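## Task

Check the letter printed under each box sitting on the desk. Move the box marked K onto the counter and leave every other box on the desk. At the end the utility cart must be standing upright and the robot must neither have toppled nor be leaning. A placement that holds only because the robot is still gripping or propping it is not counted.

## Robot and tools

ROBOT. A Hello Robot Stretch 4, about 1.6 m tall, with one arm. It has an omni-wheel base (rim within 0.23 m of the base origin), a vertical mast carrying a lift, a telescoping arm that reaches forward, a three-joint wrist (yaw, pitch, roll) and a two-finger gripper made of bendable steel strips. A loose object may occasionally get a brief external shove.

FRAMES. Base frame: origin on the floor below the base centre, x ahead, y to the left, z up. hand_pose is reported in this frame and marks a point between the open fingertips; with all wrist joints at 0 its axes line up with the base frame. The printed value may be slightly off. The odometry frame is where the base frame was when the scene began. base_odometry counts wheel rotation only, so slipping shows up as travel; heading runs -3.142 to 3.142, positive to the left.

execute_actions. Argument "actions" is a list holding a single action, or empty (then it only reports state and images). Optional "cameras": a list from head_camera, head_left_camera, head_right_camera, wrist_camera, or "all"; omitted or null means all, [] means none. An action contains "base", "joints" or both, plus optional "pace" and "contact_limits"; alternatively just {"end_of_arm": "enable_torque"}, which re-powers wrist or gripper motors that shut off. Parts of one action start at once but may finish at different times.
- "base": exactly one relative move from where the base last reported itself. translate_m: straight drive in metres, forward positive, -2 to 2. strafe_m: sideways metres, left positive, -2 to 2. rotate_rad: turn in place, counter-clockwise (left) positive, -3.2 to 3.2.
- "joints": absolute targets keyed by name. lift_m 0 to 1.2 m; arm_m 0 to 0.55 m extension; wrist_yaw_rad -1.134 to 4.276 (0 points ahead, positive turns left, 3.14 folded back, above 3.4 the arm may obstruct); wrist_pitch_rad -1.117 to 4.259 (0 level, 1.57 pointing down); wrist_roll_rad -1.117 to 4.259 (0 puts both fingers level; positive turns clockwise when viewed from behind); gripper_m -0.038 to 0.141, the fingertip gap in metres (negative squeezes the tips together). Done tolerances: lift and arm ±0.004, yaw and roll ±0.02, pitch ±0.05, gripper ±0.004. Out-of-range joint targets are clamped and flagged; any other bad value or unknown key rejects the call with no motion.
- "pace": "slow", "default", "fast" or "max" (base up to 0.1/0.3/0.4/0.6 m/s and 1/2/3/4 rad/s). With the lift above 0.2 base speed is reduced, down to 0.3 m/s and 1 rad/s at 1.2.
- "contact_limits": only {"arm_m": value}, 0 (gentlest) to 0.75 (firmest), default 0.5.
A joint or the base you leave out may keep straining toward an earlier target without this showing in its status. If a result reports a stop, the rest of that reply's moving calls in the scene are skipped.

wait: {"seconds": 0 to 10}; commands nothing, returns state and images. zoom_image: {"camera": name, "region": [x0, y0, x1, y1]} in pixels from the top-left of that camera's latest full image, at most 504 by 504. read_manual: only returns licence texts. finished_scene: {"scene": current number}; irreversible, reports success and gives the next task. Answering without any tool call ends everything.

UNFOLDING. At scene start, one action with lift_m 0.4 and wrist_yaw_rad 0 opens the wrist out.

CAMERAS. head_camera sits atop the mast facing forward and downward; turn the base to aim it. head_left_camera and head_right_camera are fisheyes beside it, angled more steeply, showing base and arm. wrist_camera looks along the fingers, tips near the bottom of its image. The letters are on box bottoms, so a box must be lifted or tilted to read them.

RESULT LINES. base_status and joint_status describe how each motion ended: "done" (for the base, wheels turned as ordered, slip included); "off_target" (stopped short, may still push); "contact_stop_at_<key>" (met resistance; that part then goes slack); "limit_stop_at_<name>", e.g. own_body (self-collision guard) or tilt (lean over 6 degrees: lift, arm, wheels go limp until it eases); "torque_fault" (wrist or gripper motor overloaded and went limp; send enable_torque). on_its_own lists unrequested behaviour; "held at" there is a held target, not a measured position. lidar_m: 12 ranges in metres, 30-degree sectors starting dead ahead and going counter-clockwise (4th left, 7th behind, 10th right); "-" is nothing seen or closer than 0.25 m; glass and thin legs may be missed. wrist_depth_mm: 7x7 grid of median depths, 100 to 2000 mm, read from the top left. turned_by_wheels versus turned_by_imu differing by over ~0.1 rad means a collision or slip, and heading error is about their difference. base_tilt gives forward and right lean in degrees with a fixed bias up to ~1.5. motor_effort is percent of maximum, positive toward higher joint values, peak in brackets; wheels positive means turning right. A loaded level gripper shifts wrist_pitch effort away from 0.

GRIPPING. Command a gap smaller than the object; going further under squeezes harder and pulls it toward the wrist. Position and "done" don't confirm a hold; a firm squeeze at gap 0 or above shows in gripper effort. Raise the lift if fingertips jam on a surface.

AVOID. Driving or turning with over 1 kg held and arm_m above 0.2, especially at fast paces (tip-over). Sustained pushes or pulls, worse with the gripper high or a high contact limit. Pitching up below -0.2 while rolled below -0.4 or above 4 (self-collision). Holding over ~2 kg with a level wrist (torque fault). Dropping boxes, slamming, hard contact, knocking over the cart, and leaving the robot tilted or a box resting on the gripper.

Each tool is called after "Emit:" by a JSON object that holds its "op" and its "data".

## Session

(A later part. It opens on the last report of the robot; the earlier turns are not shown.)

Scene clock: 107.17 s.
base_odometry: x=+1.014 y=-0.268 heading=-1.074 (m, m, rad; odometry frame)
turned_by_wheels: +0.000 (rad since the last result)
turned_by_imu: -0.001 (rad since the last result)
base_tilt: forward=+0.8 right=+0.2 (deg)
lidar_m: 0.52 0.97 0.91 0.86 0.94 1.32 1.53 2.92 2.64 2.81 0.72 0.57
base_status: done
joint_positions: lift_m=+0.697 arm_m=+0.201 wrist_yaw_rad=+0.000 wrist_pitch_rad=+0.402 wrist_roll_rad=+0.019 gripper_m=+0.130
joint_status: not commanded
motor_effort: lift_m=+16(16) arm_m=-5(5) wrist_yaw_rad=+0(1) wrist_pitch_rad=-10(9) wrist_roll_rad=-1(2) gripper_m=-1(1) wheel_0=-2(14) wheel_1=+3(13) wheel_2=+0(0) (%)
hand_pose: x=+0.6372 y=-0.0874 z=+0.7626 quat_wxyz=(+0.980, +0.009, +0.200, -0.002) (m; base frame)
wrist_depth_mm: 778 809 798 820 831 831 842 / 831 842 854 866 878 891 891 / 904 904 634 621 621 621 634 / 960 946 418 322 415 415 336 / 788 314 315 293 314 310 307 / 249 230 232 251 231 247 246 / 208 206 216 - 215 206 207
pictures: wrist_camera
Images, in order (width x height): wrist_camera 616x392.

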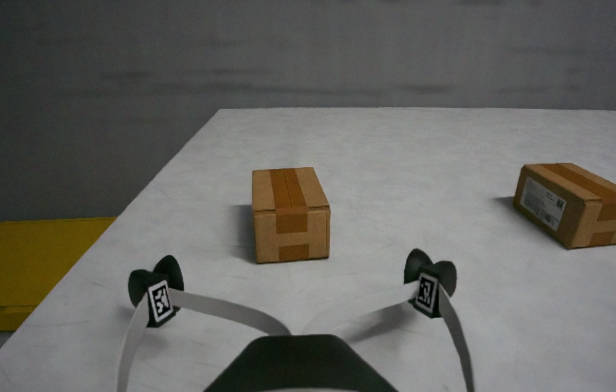

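Emit:
{"op": "execute_actions", "data": {"actions": [{"joints":{"arm_m":0.31,"lift_m":0.695}}], "cameras": []}}

Emit:
{"op": "execute_actions", "data": {"actions": [{"joints":{"gripper_m":0.02}}], "cameras": []}}

Emit:
{"op": "execute_actions", "data": {"actions": [{"joints":{"lift_m":0.75}}], "cameras": []}}

Emit:
{"op": "execute_actions", "data": {"actions": [{"joints":{"wrist_roll_rad":2.8,"wrist_pitch_rad":-1,"lift_m":0.79}}], "cameras": ["head_camera"]}}

Scene clock: 117.20 s.
base_odometry: x=+1.014 y=-0.268 heading=-1.074 (m, m, rad; odometry frame)
turned_by_wheels: +0.000 (rad since the last result)
turned_by_imu: -0.002 (rad since the last result)
base_tilt: forward=+0.8 right=+0.1 (deg)
lidar_m: 0.54 0.96 0.92 0.85 0.92 1.33 1.53 2.92 2.62 2.81 0.74 0.56
base_status: not commanded
joint_positions: lift_m=+0.695 arm_m=+0.309 wrist_yaw_rad=+0.000 wrist_pitch_rad=+0.402 wrist_roll_rad=+0.019 gripper_m=+0.130
joint_status: all done
motor_effort: lift_m=+14(16) arm_m=+5(8) wrist_yaw_rad=+0(1) wrist_pitch_rad=-5(6) wrist_roll_rad=-1(2) gripper_m=+2(1) wheel_0=-3(2) wheel_1=+3(3) wheel_2=+1(0) (%)
hand_pose: x=+0.7455 y=-0.0874 z=+0.7607 quat_wxyz=(+0.980, +0.009, +0.200, -0.002) (m; base frame)
wrist_depth_mm: 699 699 715 715 732 732 741 / 741 741 750 768 768 778 788 / 788 798 621 615 615 615 627 / 842 831 415 415 410 407 410 / 788 310 297 221 310 306 304 / 246 227 192 182 229 243 243 / 206 204 209 - 212 204 207
pictures: none
No camera images: the call's "cameras" was empty. Leave "cameras" out to get every camera's image.

Scene clock: 119.20 s.
base_odometry: x=+1.014 y=-0.268 heading=-1.074 (m, m, rad; odometry frame)
turned_by_wheels: +0.000 (rad since the last result)
turned_by_imu: -0.001 (rad since the last result)
base_tilt: forward=+0.7 right=+0.2 (deg)
lidar_m: 0.53 0.98 0.92 0.87 0.94 1.35 1.53 2.91 2.64 2.81 0.74 0.55
base_status: not commanded
joint_positions: lift_m=+0.695 arm_m=+0.309 wrist_yaw_rad=+0.000 wrist_pitch_rad=+0.403 wrist_roll_rad=+0.019 gripper_m=+0.020
joint_status: all done
motor_effort: lift_m=+15(14) arm_m=+5(5) wrist_yaw_rad=+0(0) wrist_pitch_rad=-11(11) wrist_roll_rad=-2(2) gripper_m=-22(20) wheel_0=-2(2) wheel_1=+3(3) wheel_2=+0(0) (%)
hand_pose: x=+0.7455 y=-0.0874 z=+0.7605 quat_wxyz=(+0.980, +0.009, +0.200, -0.002) (m; base frame)
wrist_depth_mm: 691 699 715 723 732 741 732 / 732 750 750 768 768 778 788 / 788 798 615 609 603 609 615 / 842 831 410 410 407 410 407 / 788 309 296 213 307 306 304 / 244 246 183 170 185 244 241 / 204 203 208 - 205 201 207
pictures: none
No camera images: the call's "cameras" was empty. Leave "cameras" out to get every camera's image.

Scene clock: 120.33 s.
base_odometry: x=+1.014 y=-0.268 heading=-1.074 (m, m, rad; odometry frame)
turned_by_wheels: +0.000 (rad since the last result)
turned_by_imu: +0.000 (rad since the last result)
base_tilt: forward=+0.8 right=+0.2 (deg)
lidar_m: 0.52 0.97 0.88 0.88 0.95 1.34 1.54 2.89 2.63 2.81 0.78 0.54
base_status: not commanded
joint_positions: lift_m=+0.750 arm_m=+0.309 wrist_yaw_rad=+0.000 wrist_pitch_rad=+0.403 wrist_roll_rad=+0.019 gripper_m=+0.020
joint_status: all done
motor_effort: lift_m=+27(28) arm_m=+5(5) wrist_yaw_rad=+0(0) wrist_pitch_rad=-11(10) wrist_roll_rad=-2(2) gripper_m=-19(22) wheel_0=-3(2) wheel_1=+3(3) wheel_2=+0(0) (%)
hand_pose: x=+0.7454 y=-0.0874 z=+0.8145 quat_wxyz=(+0.980, +0.009, +0.200, -0.002) (m; base frame)
wrist_depth_mm: 699 707 715 715 732 723 741 / 741 750 750 759 778 778 788 / 788 798 788 798 798 809 820 / 842 854 544 539 539 535 530 / 878 809 387 213 404 402 399 / 707 322 183 170 185 319 310 / 564 265 272 - 268 265 266
pictures: none
No camera images: the call's "cameras" was empty. Leave "cameras" out to get every camera's image.

Scene clock: 122.53 s.
base_odometry: x=+1.014 y=-0.268 heading=-1.074 (m, m, rad; odometry frame)
turned_by_wheels: +0.000 (rad since the last result)
turned_by_imu: -0.001 (rad since the last result)
base_tilt: forward=+0.7 right=+0.2 (deg)
lidar_m: 0.54 0.97 0.92 0.88 0.93 1.34 1.55 2.92 2.63 2.81 0.74 0.56
base_status: not commanded
joint_positions: lift_m=+0.790 arm_m=+0.309 wrist_yaw_rad=+0.000 wrist_pitch_rad=-0.998 wrist_roll_rad=+2.799 gripper_m=+0.020
joint_status: all done
motor_effort: lift_m=+26(30) arm_m=+4(5) wrist_yaw_rad=+1(0) wrist_pitch_rad=-10(19) wrist_roll_rad=+1(7) gripper_m=-21(21) wheel_0=-2(3) wheel_1=+3(3) wheel_2=+0(0) (%)
hand_pose: x=+0.6366 y=-0.0874 z=+1.2101 quat_wxyz=(+0.150, +0.865, -0.081, +0.471) (m; base frame)
wrist_depth_mm: 1042 991 917 854 809 759 715 / 1255 1160 1060 991 917 842 798 / 1576 1397 1281 1160 1060 976 917 / 1499 1576 1576 1430 1281 1160 1098 / 1397 1464 1499 212 1537 1430 1255 / 1281 1336 185 171 186 1618 1255 / 1205 1229 1308 - 1464 1464 1160
pictures: head_camera
Images, in order (width x height): head_camera 420x560.

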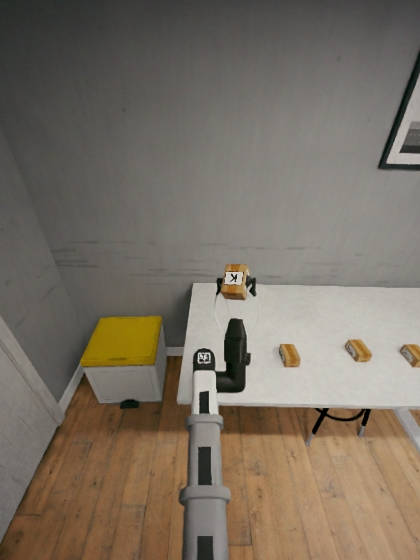

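Emit:
{"op": "execute_actions", "data": {"actions": [{"base":{"rotate_rad":-2.8},"joints":{"wrist_pitch_rad":0.4,"wrist_roll_rad":0.018,"lift_m":1.05,"arm_m":0.05}}], "cameras": ["head_camera"]}}

Scene clock: 128.63 s.
base_odometry: x=+1.014 y=-0.268 heading=+2.410 (m, m, rad; odometry frame)
turned_by_wheels: -2.799 (rad since the last result)
turned_by_imu: -2.796 (rad since the last result)
base_tilt: forward=+0.8 right=+0.1 (deg)
lidar_m: 2.80 2.71 2.63 0.87 0.60 0.52 0.56 0.98 0.87 0.92 1.12 1.53
base_status: done
joint_positions: lift_m=+1.050 arm_m=+0.051 wrist_yaw_rad=+0.000 wrist_pitch_rad=+0.403 wrist_roll_rad=+0.019 gripper_m=+0.020
joint_status: all done
motor_effort: lift_m=+25(26) arm_m=-5(5) wrist_yaw_rad=+1(2) wrist_pitch_rad=-12(13) wrist_roll_rad=-2(8) gripper_m=-19(18) wheel_0=+3(9) wheel_1=+5(12) wheel_2=+3(12) (%)
hand_pose: x=+0.4871 y=-0.0874 z=+1.1146 quat_wxyz=(+0.980, +0.009, +0.200, -0.002) (m; base frame)
wrist_depth_mm: - - - - - - - / - - - - - - - / - - - - - - - / - - - - - - 1397 / - - - 212 - 1808 1499 / 1756 1808 183 171 186 1576 1499 / 1537 1499 1537 - 1499 1464 1430
pictures: head_camera
Images, in order (width x height): head_camera 420x560.

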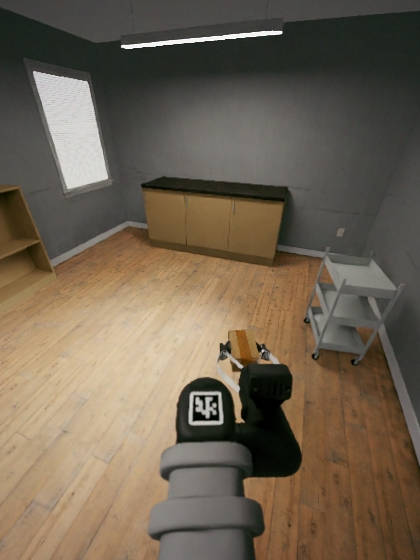

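Emit:
{"op": "execute_actions", "data": {"actions": [{"base":{"translate_m":2.0},"pace":"fast"}], "cameras": []}}

Emit:
{"op": "execute_actions", "data": {"actions": [{"base":{"translate_m":0.35},"joints":{"arm_m":0.4}}], "cameras": ["head_camera","wrist_camera"]}}

Scene clock: 140.03 s.
base_odometry: x=-0.474 y=+1.068 heading=+2.410 (m, m, rad; odometry frame)
turned_by_wheels: +0.000 (rad since the last result)
turned_by_imu: -0.013 (rad since the last result)
base_tilt: forward=+0.7 right=+0.2 (deg)
lidar_m: 0.90 1.13 1.98 1.80 2.60 2.34 2.77 1.78 0.97 1.63 1.02 0.91
base_status: done
joint_positions: lift_m=+1.050 arm_m=+0.051 wrist_yaw_rad=+0.000 wrist_pitch_rad=+0.403 wrist_roll_rad=+0.019 gripper_m=+0.020
joint_status: not commanded
motor_effort: lift_m=+26(26) arm_m=-4(5) wrist_yaw_rad=+0(0) wrist_pitch_rad=-11(13) wrist_roll_rad=-2(2) gripper_m=-15(19) wheel_0=+5(9) wheel_1=+4(9) wheel_2=-3(14) (%)
hand_pose: x=+0.4871 y=-0.0874 z=+1.1145 quat_wxyz=(+0.980, +0.009, +0.200, -0.002) (m; base frame)
wrist_depth_mm: 1537 1397 1336 1229 1160 1078 1025 / 1661 1499 1430 1308 1205 1118 1060 / 1255 1205 1205 1205 1205 1182 1098 / 976 904 842 809 798 798 798 / 1078 991 866 212 741 683 647 / 1255 1078 183 171 186 732 691 / 1464 1182 1098 - 866 788 750
pictures: none
No camera images: the call's "cameras" was empty. Leave "cameras" out to get every camera's image.

Scene clock: 142.67 s.
base_odometry: x=-0.734 y=+1.302 heading=+2.411 (m, m, rad; odometry frame)
turned_by_wheels: +0.000 (rad since the last result)
turned_by_imu: -0.002 (rad since the last result)
base_tilt: forward=+0.8 right=+0.1 (deg)
lidar_m: 0.60 0.73 1.91 1.73 2.06 2.66 3.07 1.27 1.10 1.78 0.64 0.57
base_status: done
joint_positions: lift_m=+1.050 arm_m=+0.399 wrist_yaw_rad=+0.000 wrist_pitch_rad=+0.403 wrist_roll_rad=+0.019 gripper_m=+0.020
joint_status: all done
motor_effort: lift_m=+25(26) arm_m=+5(3) wrist_yaw_rad=+0(1) wrist_pitch_rad=-12(10) wrist_roll_rad=-2(1) gripper_m=-21(21) wheel_0=+3(8) wheel_1=+5(10) wheel_2=-1(13) (%)
hand_pose: x=+0.8355 y=-0.0874 z=+1.1145 quat_wxyz=(+0.980, +0.009, +0.200, -0.002) (m; base frame)
wrist_depth_mm: 741 683 640 591 549 517 488 / 798 741 683 634 585 539 517 / 878 798 723 668 627 574 544 / 809 820 768 715 668 615 574 / 603 603 574 213 603 597 597 / 473 480 183 170 186 473 473 / 399 394 407 - 399 394 394
pictures: head_camera, wrist_camera
Images, in order (width x height): head_camera 420x560, wrist_camera 616x392.

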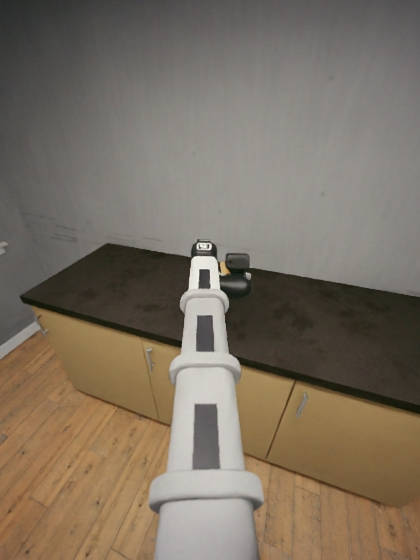

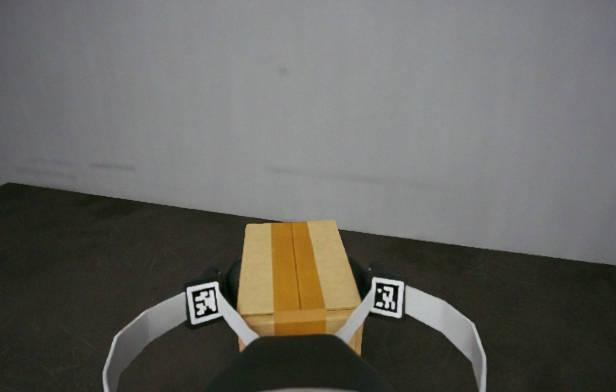

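(603−308)/1.77 ≈ 0.166 m to descend.

Emit:
{"op": "execute_actions", "data": {"actions": [{"joints":{"lift_m":0.887},"pace":"slow"}], "cameras": []}}

Emit:
{"op": "execute_actions", "data": {"actions": [{"joints":{"gripper_m":0.11}}], "cameras": []}}

Emit:
{"op": "execute_actions", "data": {"actions": [{"joints":{"arm_m":0.3}}], "cameras": ["wrist_camera"]}}

Emit:
{"op": "finished_scene", "data": {"scene": 2}}

Scene clock: 149.67 s.
base_odometry: x=-0.734 y=+1.302 heading=+2.411 (m, m, rad; odometry frame)
turned_by_wheels: +0.000 (rad since the last result)
turned_by_imu: -0.002 (rad since the last result)
base_tilt: forward=+0.8 right=+0.2 (deg)
lidar_m: 0.58 0.73 1.93 1.73 2.08 2.67 2.99 1.27 1.11 1.78 0.67 0.57
base_status: not commanded
joint_positions: lift_m=+0.887 arm_m=+0.399 wrist_yaw_rad=+0.000 wrist_pitch_rad=+0.403 wrist_roll_rad=+0.019 gripper_m=+0.020
joint_status: all done
motor_effort: lift_m=+15(23) arm_m=+5(5) wrist_yaw_rad=+0(0) wrist_pitch_rad=-13(12) wrist_roll_rad=-2(2) gripper_m=-20(19) wheel_0=+3(3) wheel_1=+5(5) wheel_2=-1(1) (%)
hand_pose: x=+0.8355 y=-0.0874 z=+0.9525 quat_wxyz=(+0.980, +0.009, +0.200, -0.002) (m; base frame)
wrist_depth_mm: 750 691 640 591 549 517 488 / 798 732 676 634 580 544 517 / 634 627 621 627 603 569 544 / 418 415 415 415 413 413 410 / 310 310 297 212 312 307 306 / 246 248 183 171 186 246 245 / 207 204 210 - 206 204 208
pictures: none
No camera images: the call's "cameras" was empty. Leave "cameras" out to get every camera's image.

Scene clock: 151.40 s.
base_odometry: x=-0.734 y=+1.302 heading=+2.411 (m, m, rad; odometry frame)
turned_by_wheels: +0.000 (rad since the last result)
turned_by_imu: -0.001 (rad since the last result)
base_tilt: forward=+0.8 right=+0.1 (deg)
lidar_m: 0.59 0.71 1.93 1.76 2.07 2.68 3.04 1.26 1.12 1.78 0.66 0.56
base_status: not commanded
joint_positions: lift_m=+0.887 arm_m=+0.399 wrist_yaw_rad=+0.000 wrist_pitch_rad=+0.403 wrist_roll_rad=+0.019 gripper_m=+0.110
joint_status: all done
motor_effort: lift_m=+15(14) arm_m=+5(5) wrist_yaw_rad=+1(0) wrist_pitch_rad=-10(11) wrist_roll_rad=-2(2) gripper_m=-1(23) wheel_0=+2(2) wheel_1=+5(5) wheel_2=-2(2) (%)
hand_pose: x=+0.8355 y=-0.0874 z=+0.9526 quat_wxyz=(+0.980, +0.009, +0.200, -0.002) (m; base frame)
wrist_depth_mm: 741 691 640 591 549 517 488 / 809 732 676 627 585 549 517 / 640 627 627 640 603 574 544 / 421 418 418 415 413 413 413 / 310 312 298 224 312 309 307 / 247 239 195 183 230 248 245 / 208 206 211 - 213 204 210
pictures: none
No camera images: the call's "cameras" was empty. Leave "cameras" out to get every camera's image.

Scene clock: 152.70 s.
base_odometry: x=-0.734 y=+1.302 heading=+2.411 (m, m, rad; odometry frame)
turned_by_wheels: +0.000 (rad since the last result)
turned_by_imu: -0.001 (rad since the last result)
base_tilt: forward=+0.8 right=+0.2 (deg)
lidar_m: 0.58 0.72 1.94 1.75 2.04 2.68 3.05 1.27 1.12 1.78 0.67 0.58
base_status: not commanded
joint_positions: lift_m=+0.887 arm_m=+0.301 wrist_yaw_rad=+0.000 wrist_pitch_rad=+0.402 wrist_roll_rad=+0.019 gripper_m=+0.110
joint_status: all done
motor_effort: lift_m=+15(14) arm_m=-5(5) wrist_yaw_rad=+0(0) wrist_pitch_rad=-7(8) wrist_roll_rad=-1(2) gripper_m=-1(1) wheel_0=+3(3) wheel_1=+5(5) wheel_2=-2(1) (%)
hand_pose: x=+0.7372 y=-0.0874 z=+0.9527 quat_wxyz=(+0.980, +0.009, +0.200, -0.002) (m; base frame)
wrist_depth_mm: 854 788 732 683 640 597 564 / 931 854 778 723 676 634 585 / 640 640 621 621 621 627 609 / 418 418 418 320 415 415 413 / 310 312 314 283 312 310 309 / 248 239 232 252 230 248 246 / 208 206 214 - 214 205 209
pictures: wrist_camera
Images, in order (width x height): wrist_camera 616x392.

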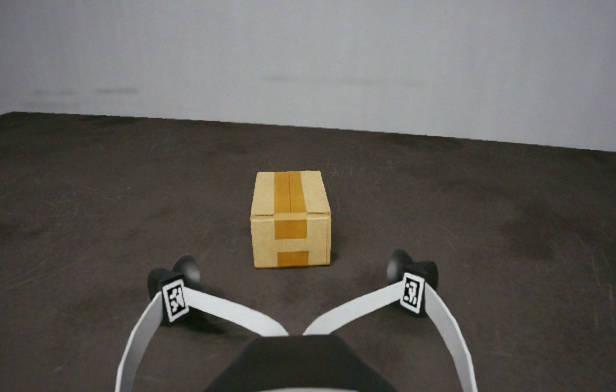

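The scene is finished: the task was done.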